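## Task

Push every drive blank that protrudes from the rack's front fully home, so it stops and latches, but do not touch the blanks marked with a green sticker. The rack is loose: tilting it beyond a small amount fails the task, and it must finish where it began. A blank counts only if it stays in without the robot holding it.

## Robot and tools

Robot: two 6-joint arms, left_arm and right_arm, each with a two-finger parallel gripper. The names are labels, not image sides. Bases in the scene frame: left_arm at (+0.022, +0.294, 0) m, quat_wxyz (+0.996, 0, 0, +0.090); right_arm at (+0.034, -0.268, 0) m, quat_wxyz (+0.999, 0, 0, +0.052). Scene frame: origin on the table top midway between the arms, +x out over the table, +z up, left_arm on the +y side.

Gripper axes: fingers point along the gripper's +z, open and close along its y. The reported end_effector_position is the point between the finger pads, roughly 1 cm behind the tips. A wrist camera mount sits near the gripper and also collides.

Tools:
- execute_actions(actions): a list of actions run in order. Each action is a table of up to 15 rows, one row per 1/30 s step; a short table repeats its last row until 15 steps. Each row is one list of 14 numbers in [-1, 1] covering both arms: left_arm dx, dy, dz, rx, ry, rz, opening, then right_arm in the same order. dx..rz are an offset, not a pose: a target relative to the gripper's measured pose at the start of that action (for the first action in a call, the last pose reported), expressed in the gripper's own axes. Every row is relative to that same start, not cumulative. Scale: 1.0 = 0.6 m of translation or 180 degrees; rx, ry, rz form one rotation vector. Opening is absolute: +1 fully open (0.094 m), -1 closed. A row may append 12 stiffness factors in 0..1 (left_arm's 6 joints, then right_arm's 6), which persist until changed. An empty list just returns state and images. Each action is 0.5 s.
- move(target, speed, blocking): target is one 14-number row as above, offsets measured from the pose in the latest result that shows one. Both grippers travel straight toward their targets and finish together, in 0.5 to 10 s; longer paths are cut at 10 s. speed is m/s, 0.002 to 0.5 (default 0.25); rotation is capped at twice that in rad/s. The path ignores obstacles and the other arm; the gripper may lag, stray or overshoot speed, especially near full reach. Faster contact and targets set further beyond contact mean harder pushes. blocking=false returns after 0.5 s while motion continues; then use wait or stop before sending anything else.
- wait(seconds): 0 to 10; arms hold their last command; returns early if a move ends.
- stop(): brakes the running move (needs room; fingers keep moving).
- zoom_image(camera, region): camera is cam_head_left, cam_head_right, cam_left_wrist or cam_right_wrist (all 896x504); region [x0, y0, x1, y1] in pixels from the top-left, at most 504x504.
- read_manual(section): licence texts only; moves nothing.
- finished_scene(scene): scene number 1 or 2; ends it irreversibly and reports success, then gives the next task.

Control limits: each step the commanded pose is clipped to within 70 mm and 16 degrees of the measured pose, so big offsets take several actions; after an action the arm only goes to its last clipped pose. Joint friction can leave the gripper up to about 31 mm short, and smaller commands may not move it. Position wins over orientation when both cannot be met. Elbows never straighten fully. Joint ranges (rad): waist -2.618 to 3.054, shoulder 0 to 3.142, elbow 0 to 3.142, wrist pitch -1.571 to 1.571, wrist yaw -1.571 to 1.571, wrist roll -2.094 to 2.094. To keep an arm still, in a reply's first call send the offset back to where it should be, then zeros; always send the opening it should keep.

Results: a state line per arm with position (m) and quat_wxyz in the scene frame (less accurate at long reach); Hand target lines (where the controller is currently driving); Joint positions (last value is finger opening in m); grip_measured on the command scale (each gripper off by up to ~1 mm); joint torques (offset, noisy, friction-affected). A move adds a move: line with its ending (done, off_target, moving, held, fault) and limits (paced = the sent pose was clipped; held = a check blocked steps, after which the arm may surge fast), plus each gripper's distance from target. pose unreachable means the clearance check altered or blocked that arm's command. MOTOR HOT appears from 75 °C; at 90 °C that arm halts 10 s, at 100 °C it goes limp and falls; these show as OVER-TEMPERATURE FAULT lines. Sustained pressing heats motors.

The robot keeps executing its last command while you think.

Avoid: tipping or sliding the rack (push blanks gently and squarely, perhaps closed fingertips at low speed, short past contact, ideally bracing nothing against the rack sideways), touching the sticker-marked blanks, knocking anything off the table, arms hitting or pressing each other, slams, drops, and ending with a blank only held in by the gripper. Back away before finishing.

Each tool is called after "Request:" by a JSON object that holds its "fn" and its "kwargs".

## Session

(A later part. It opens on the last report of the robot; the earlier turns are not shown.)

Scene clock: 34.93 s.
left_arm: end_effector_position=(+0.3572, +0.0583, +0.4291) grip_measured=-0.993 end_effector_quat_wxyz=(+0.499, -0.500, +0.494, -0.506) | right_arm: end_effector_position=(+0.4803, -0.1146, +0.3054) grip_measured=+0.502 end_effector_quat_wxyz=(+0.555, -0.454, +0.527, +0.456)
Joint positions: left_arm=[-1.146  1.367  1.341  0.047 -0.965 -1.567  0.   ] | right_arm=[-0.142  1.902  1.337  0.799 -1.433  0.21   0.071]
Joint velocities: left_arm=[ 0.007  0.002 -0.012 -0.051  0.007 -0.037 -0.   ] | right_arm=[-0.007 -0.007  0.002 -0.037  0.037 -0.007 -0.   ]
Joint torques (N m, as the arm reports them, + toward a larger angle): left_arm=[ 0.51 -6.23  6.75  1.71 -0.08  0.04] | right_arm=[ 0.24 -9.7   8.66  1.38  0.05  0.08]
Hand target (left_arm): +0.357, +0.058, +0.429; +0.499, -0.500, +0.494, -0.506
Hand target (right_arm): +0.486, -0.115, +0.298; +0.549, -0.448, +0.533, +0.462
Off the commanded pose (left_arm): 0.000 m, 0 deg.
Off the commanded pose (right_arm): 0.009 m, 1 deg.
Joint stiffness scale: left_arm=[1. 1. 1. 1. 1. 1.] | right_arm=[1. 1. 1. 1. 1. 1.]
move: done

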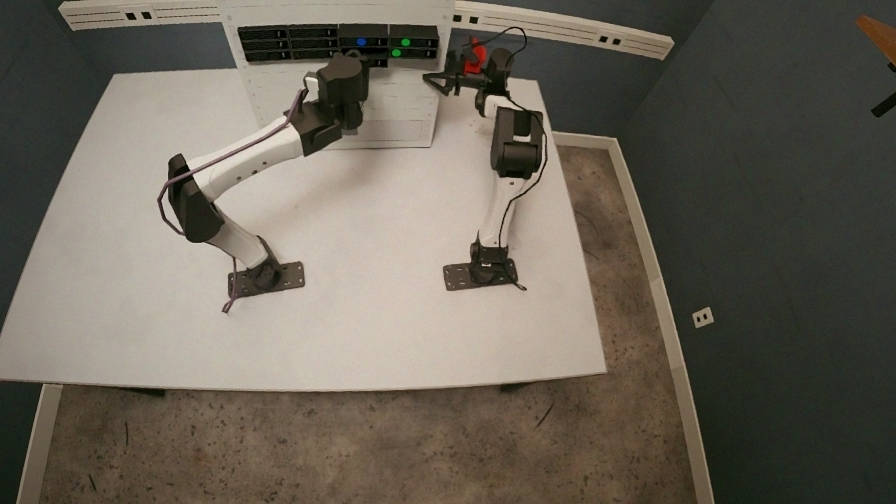

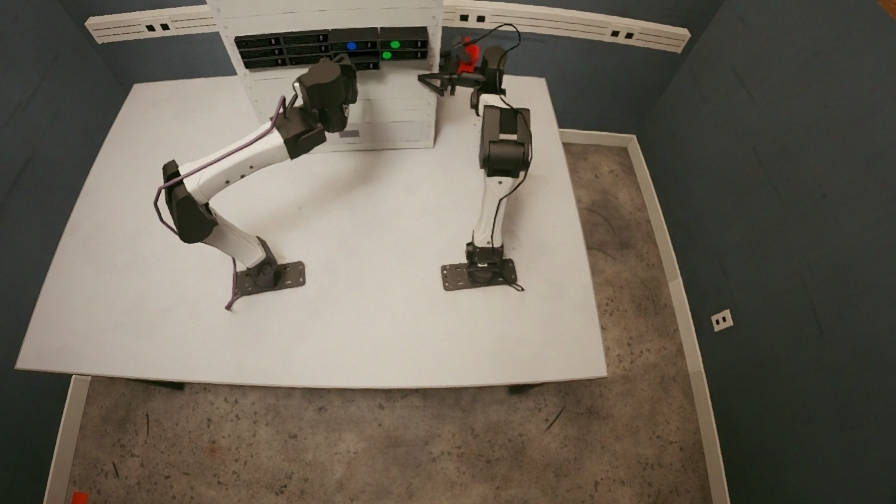

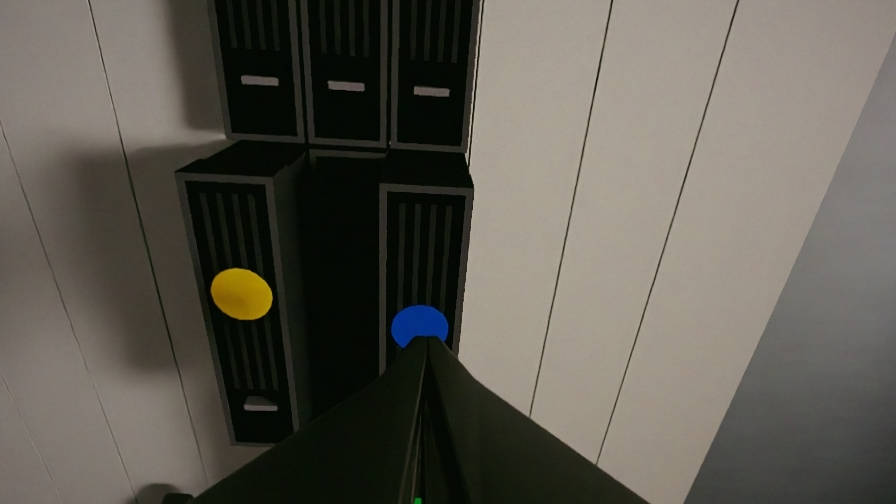

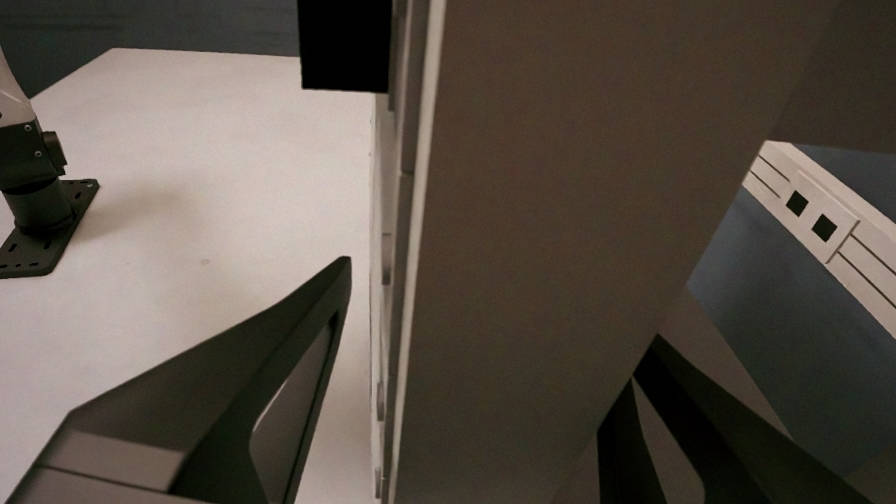

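Request:
{"fn": "execute_actions", "kwargs": {"actions": [[[0,0,0,0,0,0,-1,0,0,0,0,0,0,0.47],[0,0,0,0,0,0,-1,0,0,0,0,0,0,0.44],[0,0,0,0,0,0,-1,0,0,0,0,0,0,0.41],[0,0,0,0,0,0,-1,0,0,0,0,0,0,0.38],[0,0,0,0,0,0,-1,0,0,0,0,0,0,0.35],[0,0,0,0,0,0,-1,0,0,0,0,0,0,0.32],[0,0,0,0,0,0,-1,0,0,0,0,0,0,0.30],[0,0,0,0,0,0,-1,0,0,0,0,0,0,0.28],[0,0,0,0,0,0,-1,0,0,0,0,0,0,0.26],[0,0,0,0,0,0,-1,0,0,0,0,0,0,0.24],[0,0,0,0,0,0,-1,0,0,0,0,0,0,0.22],[0,0,0,0,0,0,-1,0,0,0,0,0,0,0.20]]]}}

Scene clock: 36.20 s.
left_arm: end_effector_position=(+0.3572, +0.0583, +0.4291) grip_measured=-0.993 end_effector_quat_wxyz=(+0.499, -0.500, +0.494, -0.506) | right_arm: end_effector_position=(+0.4803, -0.1146, +0.3054) grip_measured=+0.202 end_effector_quat_wxyz=(+0.554, -0.453, +0.528, +0.457)
Joint positions: left_arm=[-1.146  1.367  1.341  0.047 -0.965 -1.567  0.   ] | right_arm=[-0.142  1.902  1.337  0.799 -1.433  0.212  0.056]
Joint velocities: left_arm=[-0.007 -0.012  0.002  0.022 -0.007 -0.007  0.   ] | right_arm=[-0.002  0.002 -0.017 -0.037 -0.022  0.007 -0.001]
Joint torques (N m, as the arm reports them, + toward a larger angle): left_arm=[ 0.51 -6.21  6.93  1.72 -0.09  0.07] | right_arm=[  0.17 -11.85   7.71   1.4    0.04   0.02]
Hand target (left_arm): +0.357, +0.058, +0.429; +0.499, -0.500, +0.494, -0.506
Hand target (right_arm): +0.480, -0.115, +0.305; +0.555, -0.454, +0.527, +0.456
Off the commanded pose (left_arm): 0.000 m, 0 deg.
Off the commanded pose (right_arm): 0.000 m, 0 deg.
Joint stiffness scale: left_arm=[1. 1. 1. 1. 1. 1.] | right_arm=[1. 1. 1. 1. 1. 1.]

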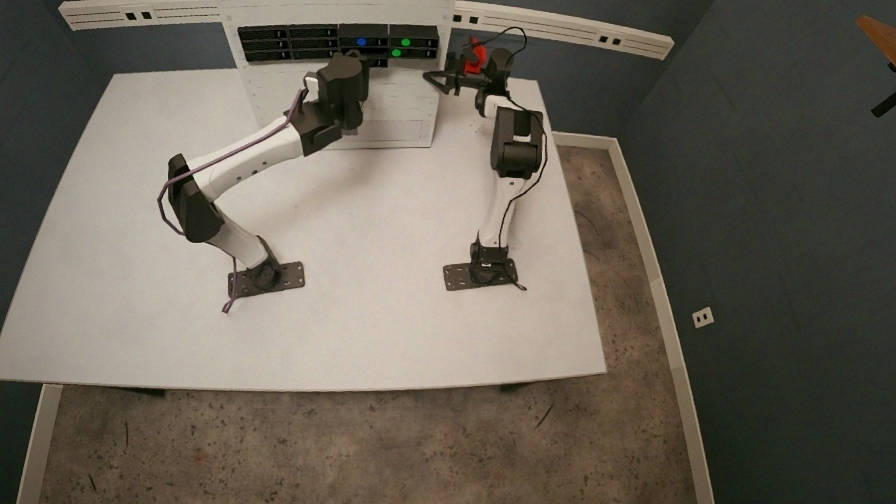

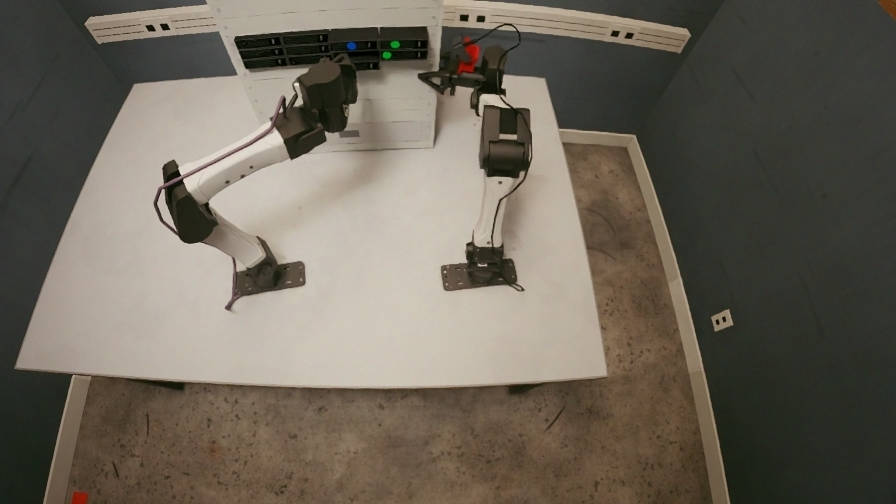

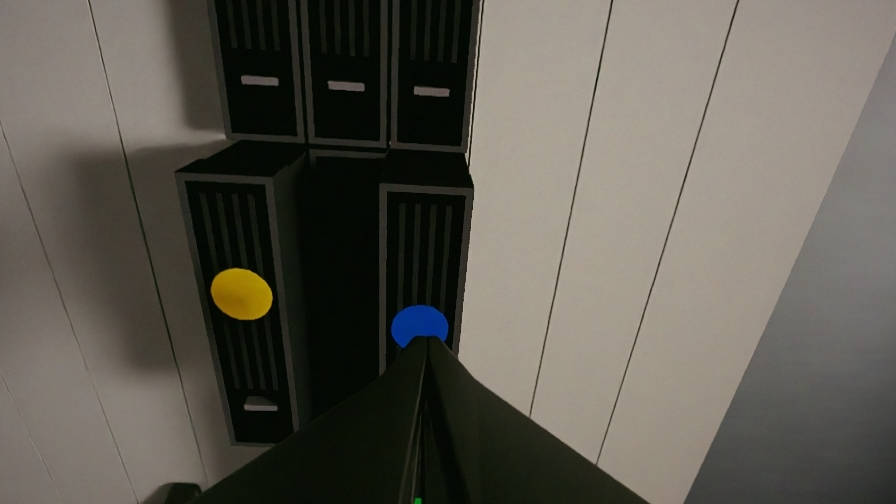

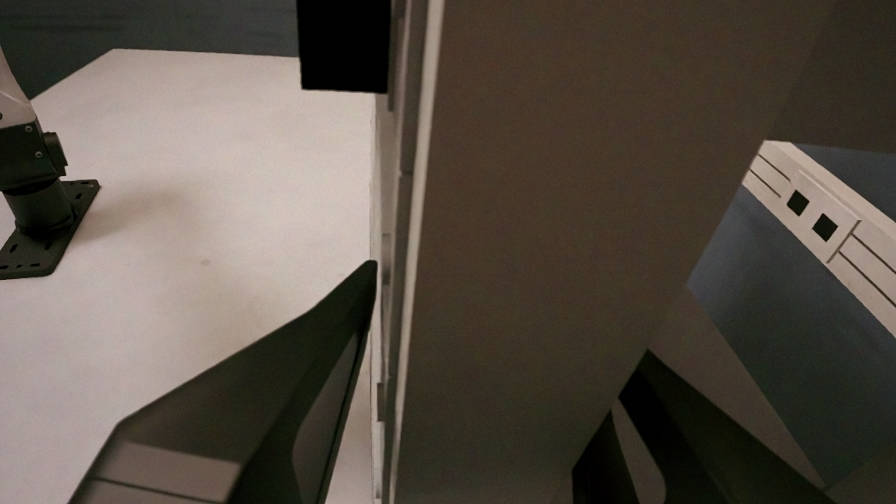

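Request:
{"fn": "execute_actions", "kwargs": {"actions": [[[0,0,0,0,0,0,-1,0,0,0,0,0,0,0.19],[0,0,0,0,0,0,-1,0,0,0,0,0,0,0.18],[0,0,0,0,0,0,-1,0,0,0,0,0,0,0.17],[0,0,0,0,0,0,-1,0,0,0,0,0,0,0.16],[0,0,0,0,0,0,-1,0,0,0,0,0,0,0.15],[0,0,0,0,0,0,-1,0,0,0,0,0,0,0.14],[0,0,0,0,0,0,-1,0,0,0,0,0,0,0.13],[0,0,0,0,0,0,-1,0,0,0,0,0,0,0.12],[0,0,0,0,0,0,-1,0,0,0,0,0,0,0.11],[0,0,0,0,0,0,-1,0,0,0,0,0,0,0.10],[0,0,0,0,0,0,-1,0,0,0,0,0,0,0.09],[0,0,0,0,0,0,-1,0,0,0,0,0,0,0.08]]]}}

Scene clock: 36.97 s.
left_arm: end_effector_position=(+0.3572, +0.0583, +0.4291) grip_measured=-0.993 end_effector_quat_wxyz=(+0.499, -0.500, +0.494, -0.506) | right_arm: end_effector_position=(+0.4788, -0.1143, +0.3054) grip_measured=+0.082 end_effector_quat_wxyz=(+0.553, -0.457, +0.526, +0.458)
Joint positions: left_arm=[-1.146  1.367  1.341  0.047 -0.965 -1.567  0.   ] | right_arm=[-0.142  1.902  1.337  0.802 -1.442  0.212  0.051]
Joint velocities: left_arm=[ 0.007  0.022  0.007  0.007 -0.007  0.007 -0.001] | right_arm=[ 0.012 -0.017  0.002  0.022  0.007 -0.037  0.001]
Joint torques (N m, as the arm reports them, + toward a larger angle): left_arm=[ 0.57 -6.41  6.77  1.71 -0.09  0.05] | right_arm=[  0.14 -11.83   7.67   1.35   0.13   0.05]
Hand target (left_arm): +0.357, +0.058, +0.429; +0.499, -0.500, +0.494, -0.506
Hand target (right_arm): +0.480, -0.115, +0.305; +0.554, -0.453, +0.528, +0.457
Off the commanded pose (left_arm): 0.000 m, 0 deg.
Off the commanded pose (right_arm): 0.001 m, 1 deg.
Joint stiffness scale: left_arm=[1. 1. 1. 1. 1. 1.] | right_arm=[1. 1. 1. 1. 1. 1.]

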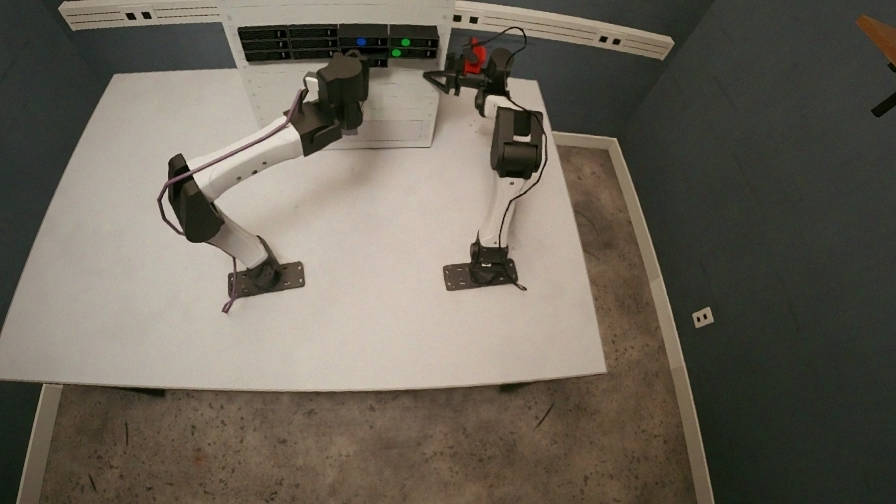

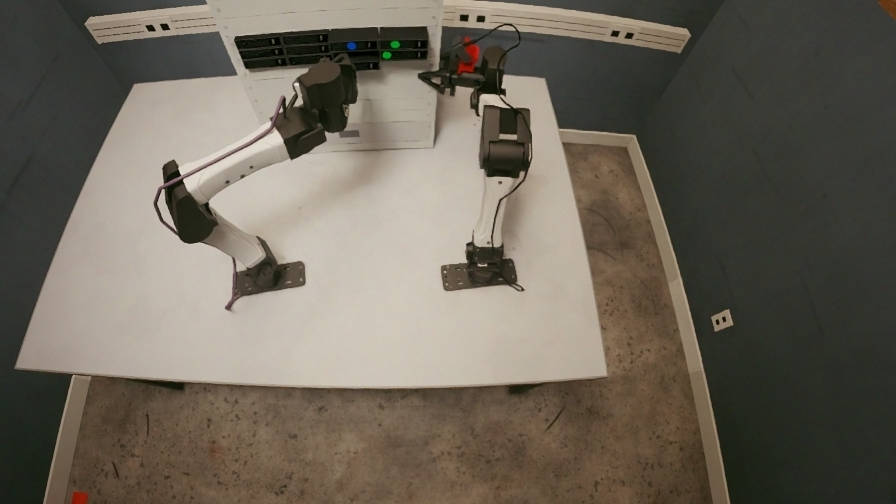

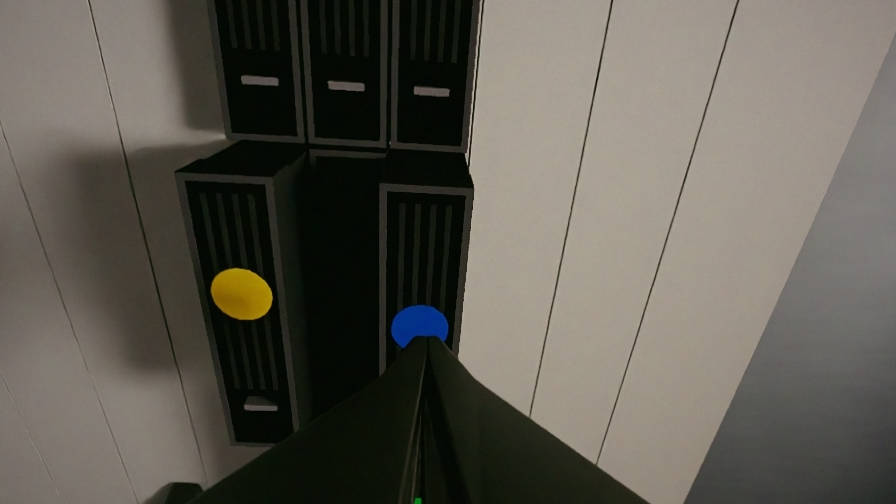

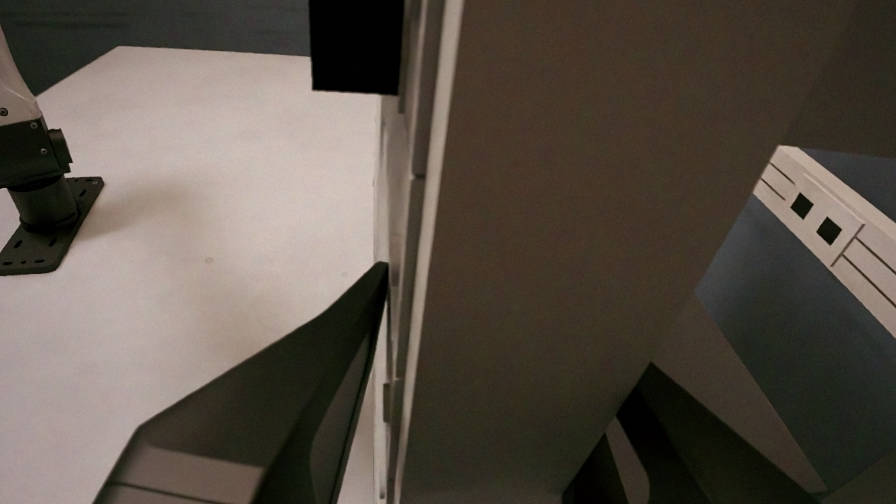

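Request:
{"fn": "execute_actions", "kwargs": {"actions": [[[0,0,0,0,0,0,-1,0,0,0,0,0,0,0.07],[0,0,0,0,0,0,-1,0,0,0,0,0,0,0.06],[0,0,0,0,0,0,-1,0,0,0,0,0,0,0.05],[0,0,0,0,0,0,-1,0,0,0,0,0,0,0.04],[0,0,0,0,0,0,-1,0,0,0,0,0,0,0.03],[0,0,0,0,0,0,-1,0,0,0,0,0,0,0.02],[0,0,0,0,0,0,-1,0,0,0,0,0,0,0.01],[0,0,0,0,0,0,-1,0,0,0,0,0,0,0.0],[0,0,0,0,0,0,-1,0,0,0,0,0,0,-0.01],[0,0,0,0,0,0,-1,0,0,0,0,0,0,-0.02],[0,0,0,0,0,0,-1,0,0,0,0,0,0,-0.03]]]}}

Scene clock: 37.80 s.
left_arm: end_effector_position=(+0.3572, +0.0583, +0.4291) grip_measured=-0.993 end_effector_quat_wxyz=(+0.499, -0.500, +0.494, -0.506) | right_arm: end_effector_position=(+0.4786, -0.1143, +0.3056) grip_measured=+0.042 end_effector_quat_wxyz=(+0.554, -0.458, +0.524, +0.457)
Joint positions: left_arm=[-1.146  1.367  1.341  0.047 -0.965 -1.567  0.   ] | right_arm=[-0.142  1.902  1.337  0.805 -1.442  0.21   0.049]
Joint velocities: left_arm=[-0.002  0.007  0.007 -0.022 -0.007  0.051  0.001] | right_arm=[ 0.007 -0.007  0.002  0.022 -0.095  0.081  0.002]
Joint torques (N m, as the arm reports them, + toward a larger angle): left_arm=[ 0.52 -6.26  6.81  1.72 -0.09  0.05] | right_arm=[  0.17 -11.84   7.69   1.37   0.06   0.06]
Hand target (left_arm): +0.357, +0.058, +0.429; +0.499, -0.500, +0.494, -0.506
Hand target (right_arm): +0.479, -0.114, +0.305; +0.553, -0.457, +0.526, +0.458
Off the commanded pose (left_arm): 0.000 m, 0 deg.
Off the commanded pose (right_arm): 0.000 m, 0 deg.
Joint stiffness scale: left_arm=[1. 1. 1. 1. 1. 1.] | right_arm=[1. 1. 1. 1. 1. 1.]

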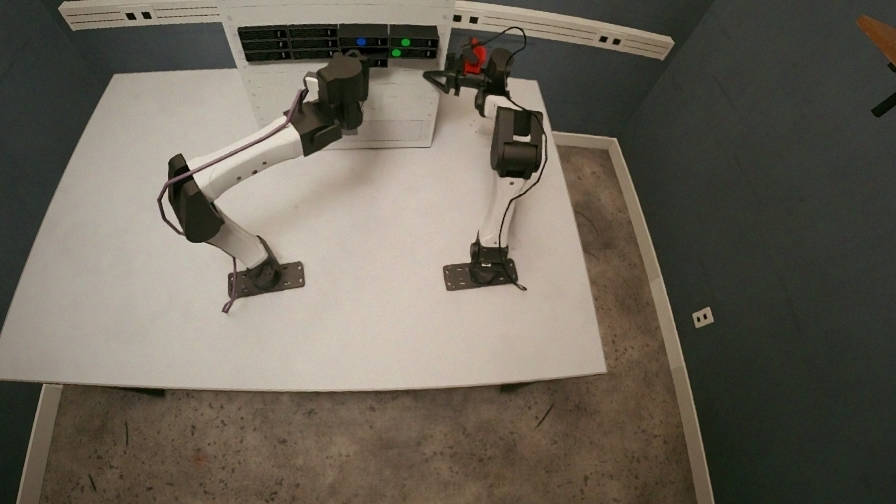

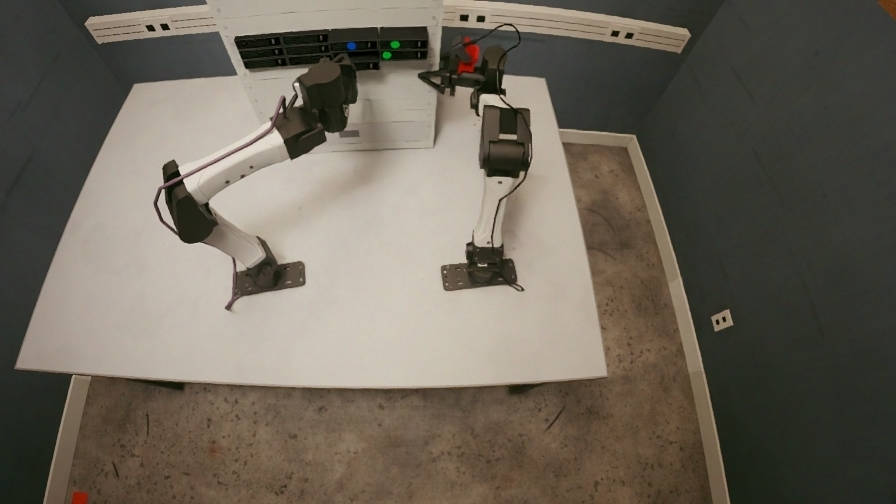

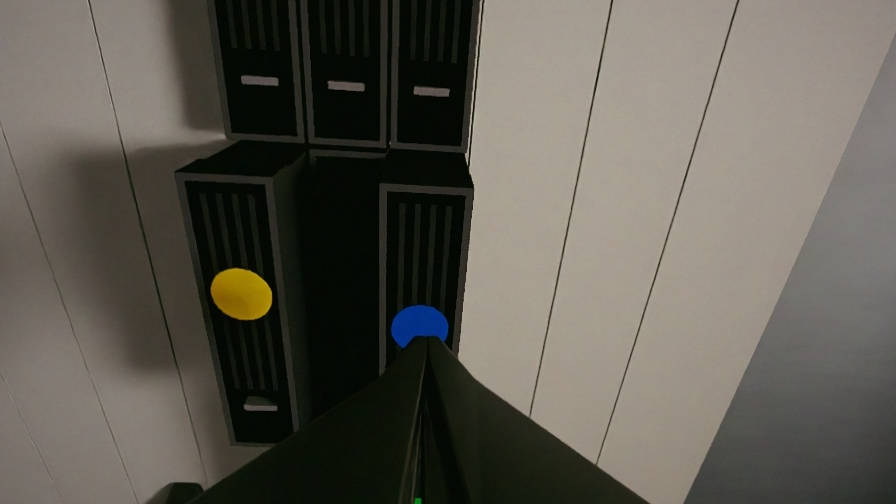

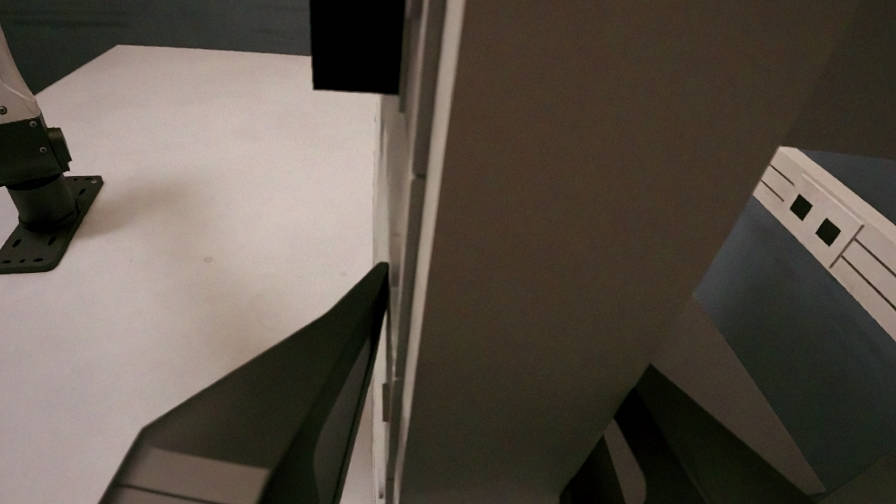

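Request:
{"fn": "move", "kwargs": {"target": [0, 0, 0.06, 0, 0, 0, -1, 0, 0, 0, 0, 0, 0, -0.01], "speed": 0.03}}

Scene clock: 39.53 s.
left_arm: end_effector_position=(+0.3885, +0.0614, +0.4242) grip_measured=-0.993 end_effector_quat_wxyz=(+0.502, -0.501, +0.499, -0.498) | right_arm: end_effector_position=(+0.4786, -0.1143, +0.3056) grip_measured=+0.042 end_effector_quat_wxyz=(+0.554, -0.458, +0.524, +0.457)
Joint positions: left_arm=[-1.057  1.43   1.385  0.047 -0.883 -1.567  0.   ] | right_arm=[-0.142  1.902  1.337  0.805 -1.442  0.21   0.049]
Joint velocities: left_arm=[ 0.002 -0.002 -0.022 -0.095  0.007  0.022  0.   ] | right_arm=[ 0.002 -0.002  0.002 -0.066  0.007 -0.081 -0.001]
Joint torques (N m, as the arm reports them, + toward a larger angle): left_arm=[ 1.22 -5.73  8.39  1.91  0.    0.02] | right_arm=[  0.18 -11.85   7.69   1.38   0.05   0.04]
Hand target (left_arm): +0.393, +0.059, +0.430; +0.500, -0.500, +0.494, -0.506
Hand target (right_arm): +0.479, -0.114, +0.306; +0.554, -0.458, +0.524, +0.457
Off the commanded pose (left_arm): 0.008 m, 1 deg.
Off the commanded pose (right_arm): 0.000 m, 0 deg.
Joint stiffness scale: left_arm=[1. 1. 1. 1. 1. 1.] | right_arm=[1. 1. 1. 1. 1. 1.]
move: done

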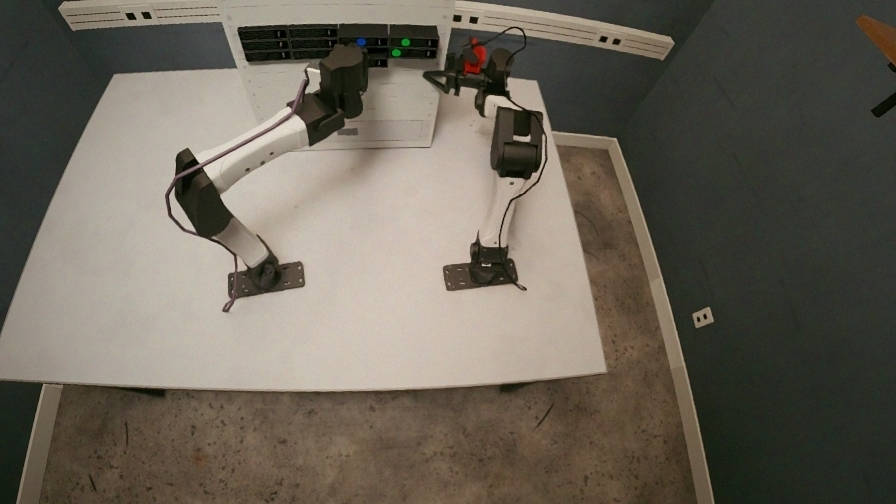

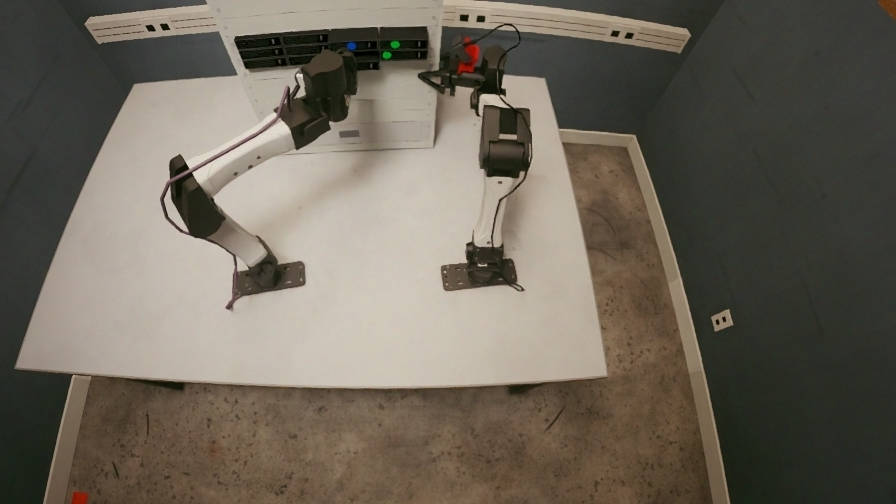

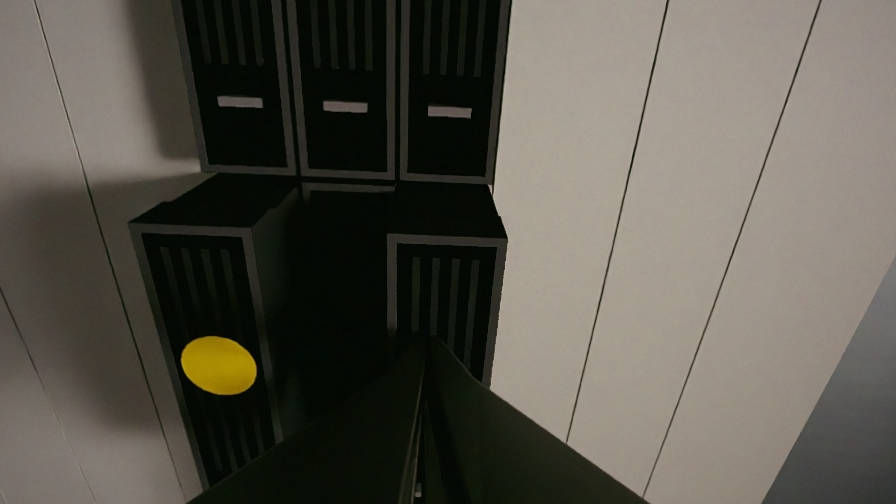

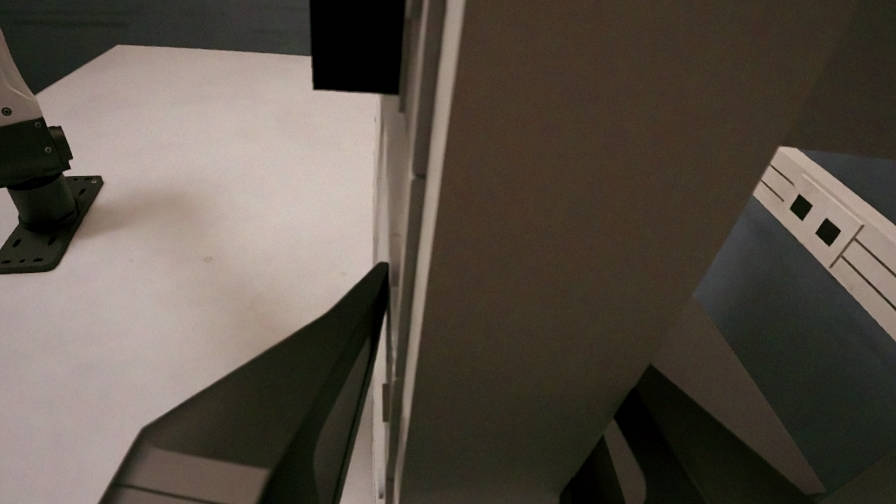

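Request:
{"fn": "move", "kwargs": {"target": [0.005, -0.012, 0.05, 0, 0, 0, -1, 0, 0, 0, 0, 0, 0, -0.01], "speed": 0.02}}

Scene clock: 46.07 s.
left_arm: end_effector_position=(+0.4066, +0.0610, +0.4278) grip_measured=-0.993 end_effector_quat_wxyz=(+0.505, -0.502, +0.503, -0.491) | right_arm: end_effector_position=(+0.4786, -0.1143, +0.3056) grip_measured=+0.042 end_effector_quat_wxyz=(+0.554, -0.458, +0.524, +0.457)
Joint positions: left_arm=[-1.017  1.484  1.46   0.01  -0.85  -1.567  0.   ] | right_arm=[-0.142  1.902  1.337  0.805 -1.442  0.21   0.049]
Joint velocities: left_arm=[ 0.002 -0.017  0.007  0.037 -0.037 -0.095 -0.001] | right_arm=[-0.007 -0.007  0.002 -0.022 -0.007 -0.037  0.   ]
Joint torques (N m, as the arm reports them, + toward a larger angle): left_arm=[ 2.58 -5.24  8.55  1.96  0.15  0.07] | right_arm=[  0.18 -11.86   7.68   1.39   0.05   0.04]
Hand target (left_arm): +0.418, +0.059, +0.431; +0.503, -0.500, +0.499, -0.498
Hand target (right_arm): +0.479, -0.114, +0.306; +0.554, -0.458, +0.524, +0.457
Off the commanded pose (left_arm): 0.013 m, 1 deg.
Off the commanded pose (right_arm): 0.000 m, 0 deg.
Joint stiffness scale: left_arm=[1. 1. 1. 1. 1. 1.] | right_arm=[1. 1. 1. 1. 1. 1.]
move: off_target (left_arm)

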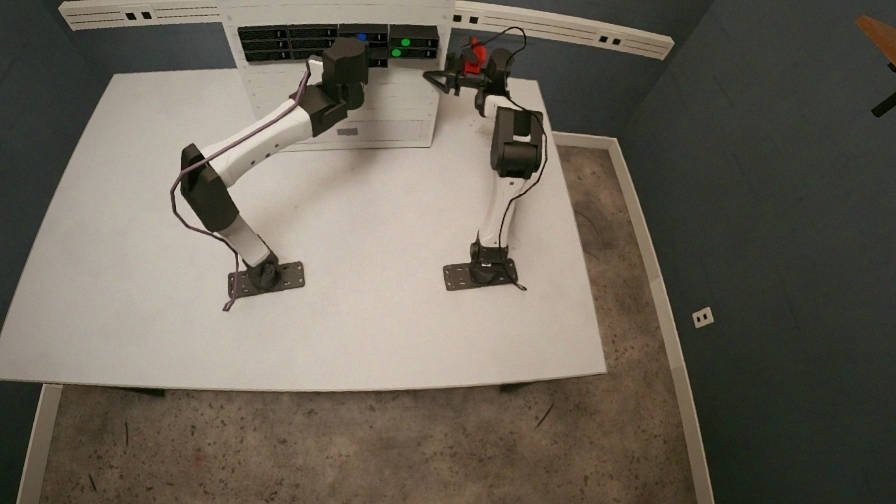

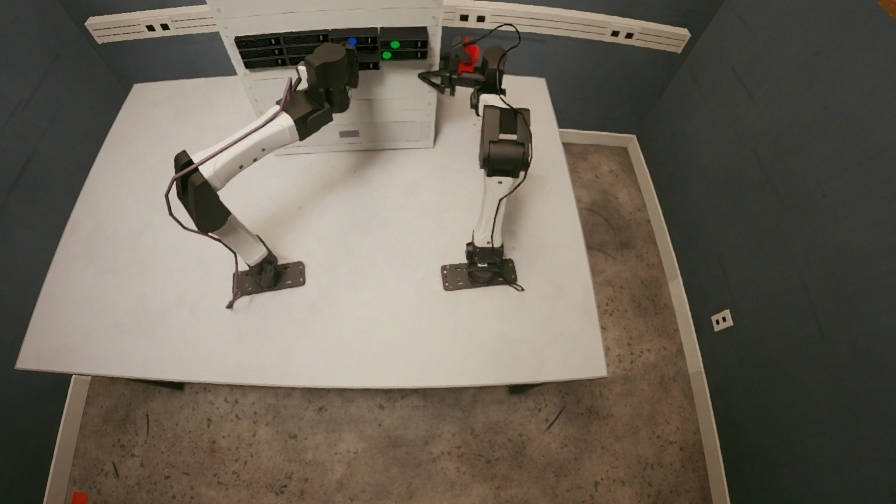

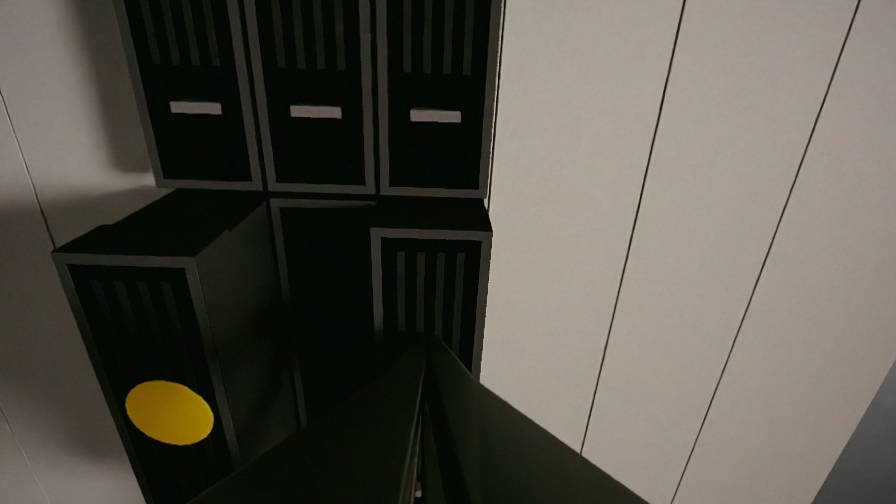

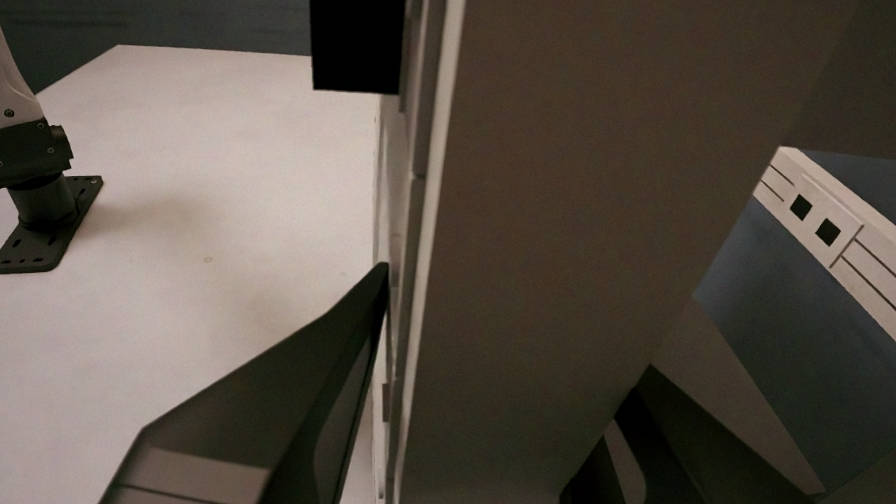

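Request:
{"fn": "move", "kwargs": {"target": [0.003, -0.004, 0.05, 0, 0, 0, -1, 0, 0, 0, 0, 0, 0, -0.01], "speed": 0.02}}

Scene clock: 47.93 s.
left_arm: end_effector_position=(+0.4237, +0.0617, +0.4281) grip_measured=-0.993 end_effector_quat_wxyz=(+0.506, -0.504, +0.505, -0.485) | right_arm: end_effector_position=(+0.4786, -0.1143, +0.3056) grip_measured=+0.042 end_effector_quat_wxyz=(+0.554, -0.458, +0.524, +0.457)
Joint positions: left_arm=[-0.979  1.531  1.514 -0.008 -0.819 -1.567  0.   ] | right_arm=[-0.142  1.902  1.337  0.805 -1.442  0.21   0.049]
Joint velocities: left_arm=[ 0.012 -0.007 -0.002  0.051 -0.037 -0.037 -0.   ] | right_arm=[-0.007  0.007  0.002 -0.022 -0.037 -0.007 -0.   ]
Joint torques (N m, as the arm reports them, + toward a larger angle): left_arm=[ 2.68 -5.45  8.55  1.99  0.18  0.08] | right_arm=[  0.18 -11.85   7.69   1.38   0.05   0.04]
Hand target (left_arm): +0.436, +0.060, +0.429; +0.505, -0.502, +0.503, -0.490
Hand target (right_arm): +0.479, -0.114, +0.306; +0.554, -0.458, +0.524, +0.457
Off the commanded pose (left_arm): 0.013 m, 1 deg.
Off the commanded pose (right_arm): 0.000 m, 0 deg.
Joint stiffness scale: left_arm=[1. 1. 1. 1. 1. 1.] | right_arm=[1. 1. 1. 1. 1. 1.]
move: off_target (left_arm)

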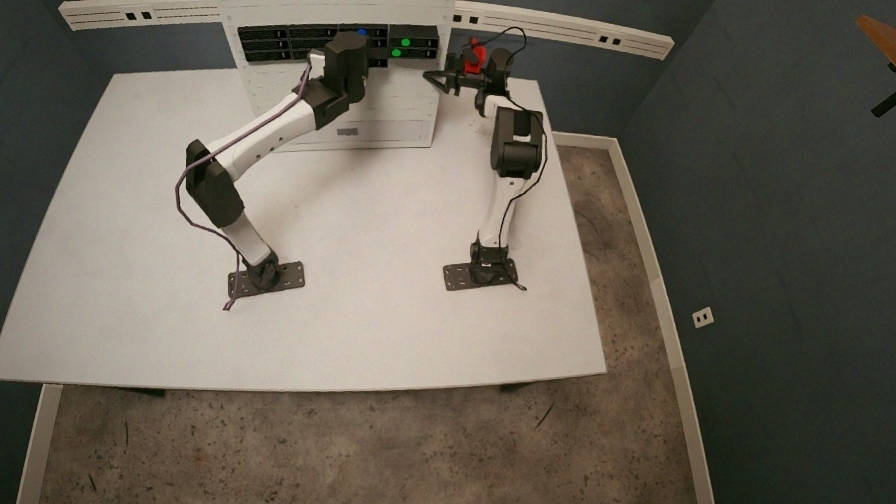

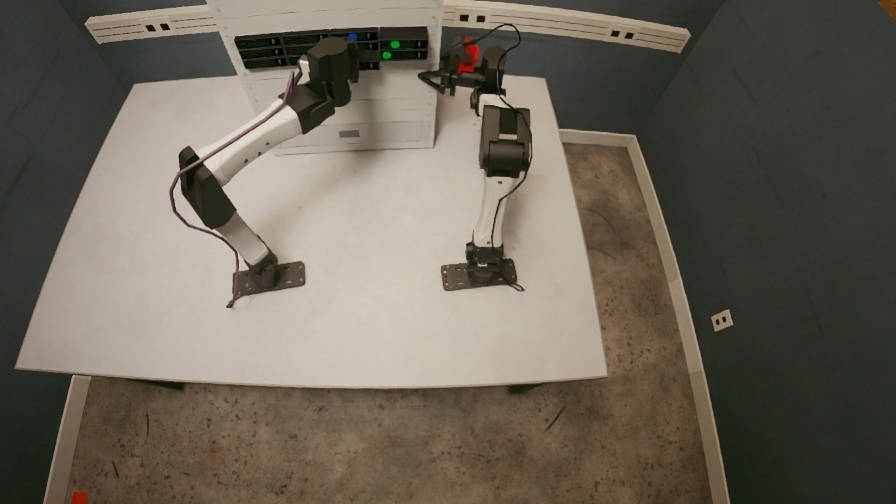

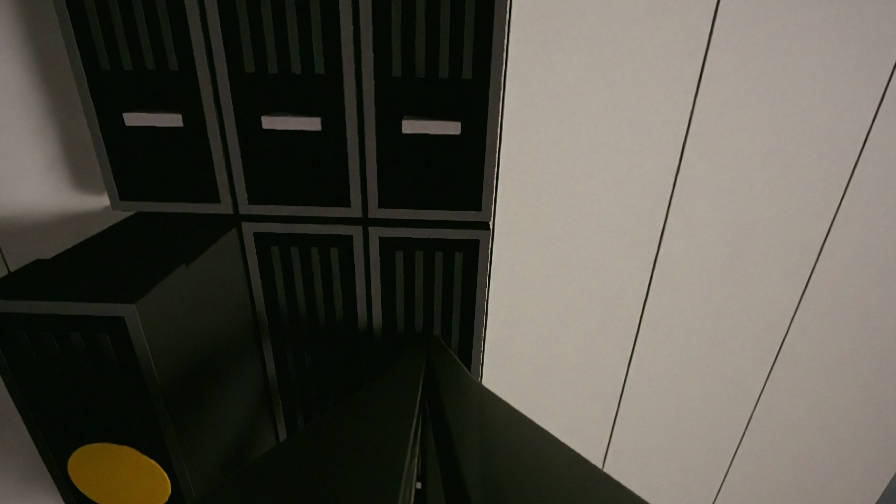

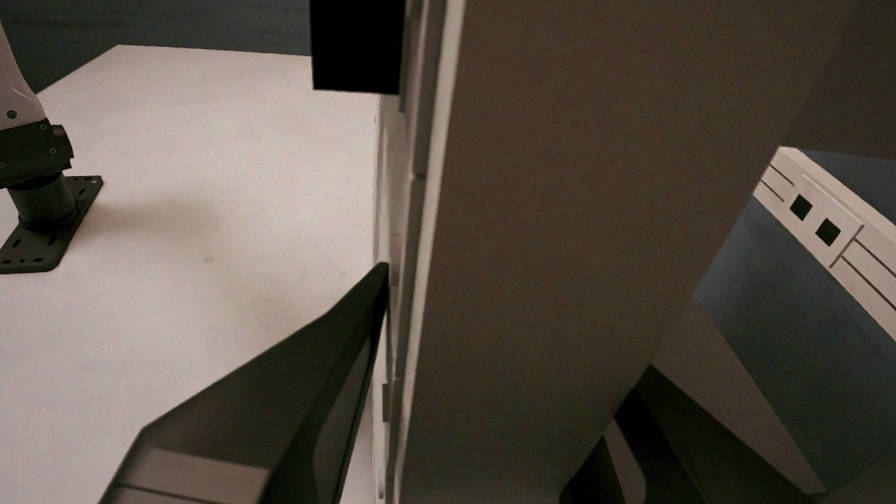

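Request:
{"fn": "zoom_image", "kwargs": {"camera": "cam_left_wrist", "region": [220, 180, 520, 280]}}

Region (220, 180, 520, 280) of cam_left_wrist's 896x504 image, scaled by 1.680, with more detail than that image has.

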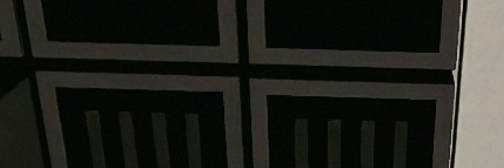

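Request:
{"fn": "move", "kwargs": {"target": [0.002, -0.002, 0.037, 0, 0, 0, -1, 0, 0, 0, 0, 0, 0, -0.01], "speed": 0.02}}

Request:
{"fn": "zoom_image", "kwargs": {"camera": "cam_left_wrist", "region": [220, 180, 520, 280]}}

Scene clock: 49.67 s.
left_arm: end_effector_position=(+0.4246, +0.0617, +0.4282) grip_measured=-0.993 end_effector_quat_wxyz=(+0.505, -0.503, +0.513, -0.478) | right_arm: end_effector_position=(+0.4786, -0.1143, +0.3056) grip_measured=+0.042 end_effector_quat_wxyz=(+0.554, -0.458, +0.524, +0.457)
Joint positions: left_arm=[-0.977  1.537  1.537 -0.047 -0.814 -1.567  0.   ] | right_arm=[-0.142  1.902  1.337  0.805 -1.442  0.21   0.049]
Joint velocities: left_arm=[-0.007  0.007 -0.017 -0.037  0.051  0.051 -0.   ] | right_arm=[-0.012 -0.007  0.007  0.066  0.007 -0.066 -0.001]
Joint torques (N m, as the arm reports them, + toward a larger angle): left_arm=[ 4.07 -4.32  8.76  2.27  0.23  0.07] | right_arm=[  0.18 -11.85   7.68   1.38   0.05   0.04]
Hand target (left_arm): +0.444, +0.062, +0.428; +0.506, -0.504, +0.505, -0.485
Hand target (right_arm): +0.479, -0.114, +0.306; +0.554, -0.458, +0.524, +0.457
Off the commanded pose (left_arm): 0.021 m, 1 deg.
Off the commanded pose (right_arm): 0.000 m, 0 deg.
Joint stiffness scale: left_arm=[1. 1. 1. 1. 1. 1.] | right_arm=[1. 1. 1. 1. 1. 1.]
move: off_target (left_arm)

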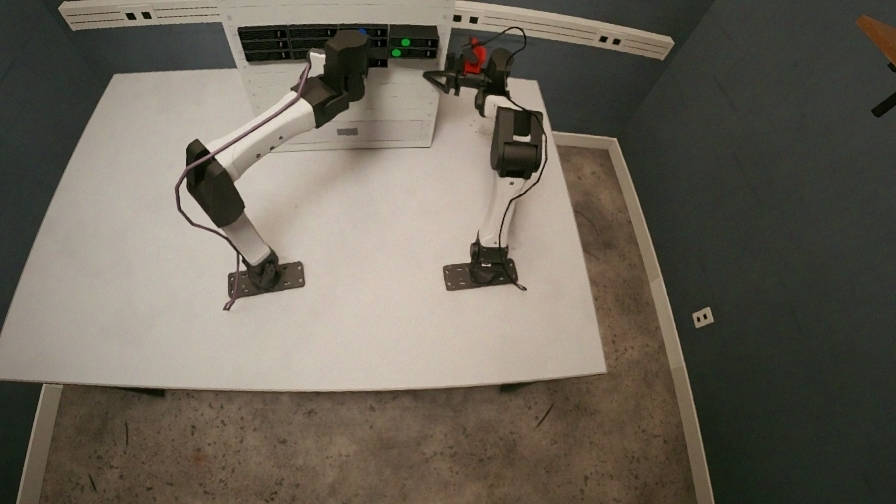

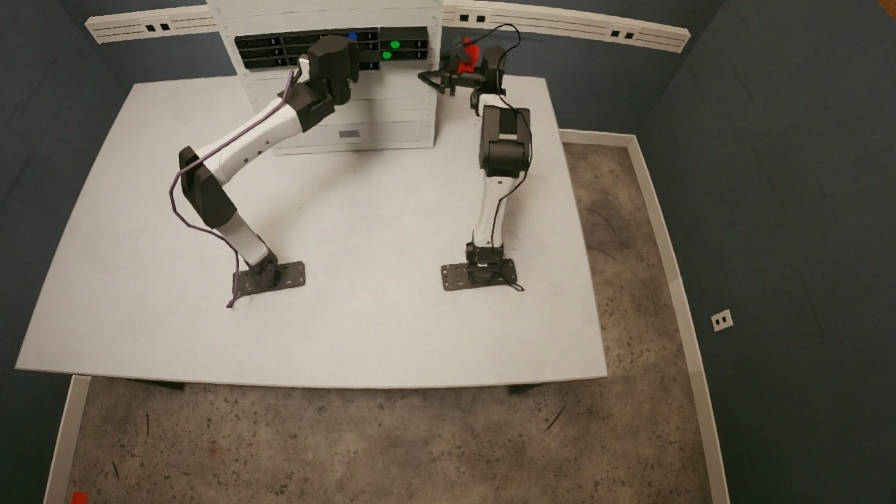

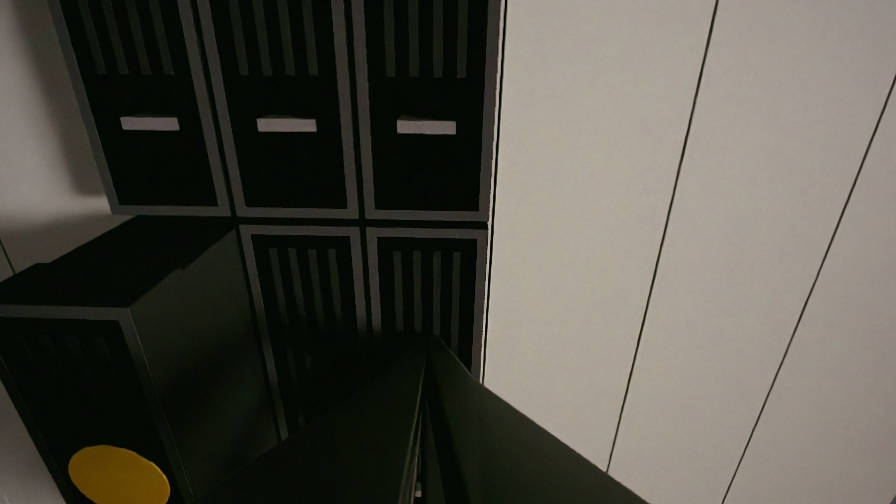

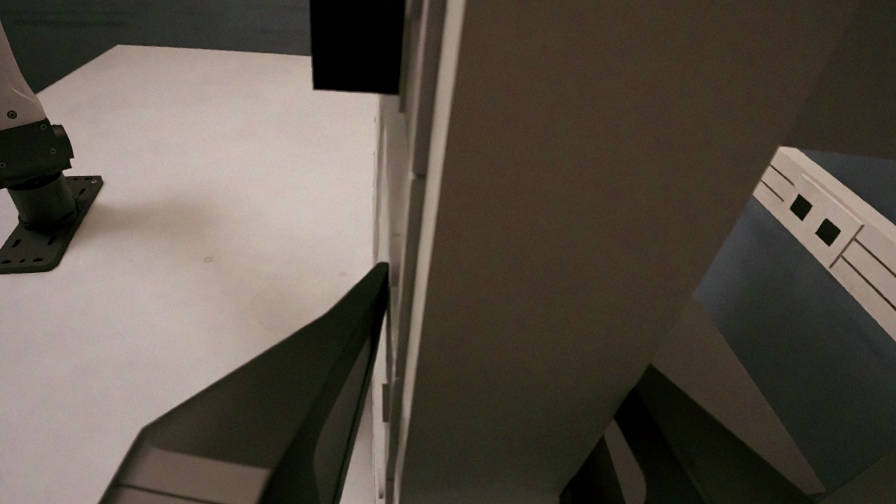

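Region (220, 180, 520, 280) of cam_left_wrist's 896x504 image, scaled by 1.680, with more detail than that image has.

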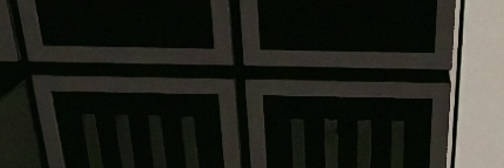

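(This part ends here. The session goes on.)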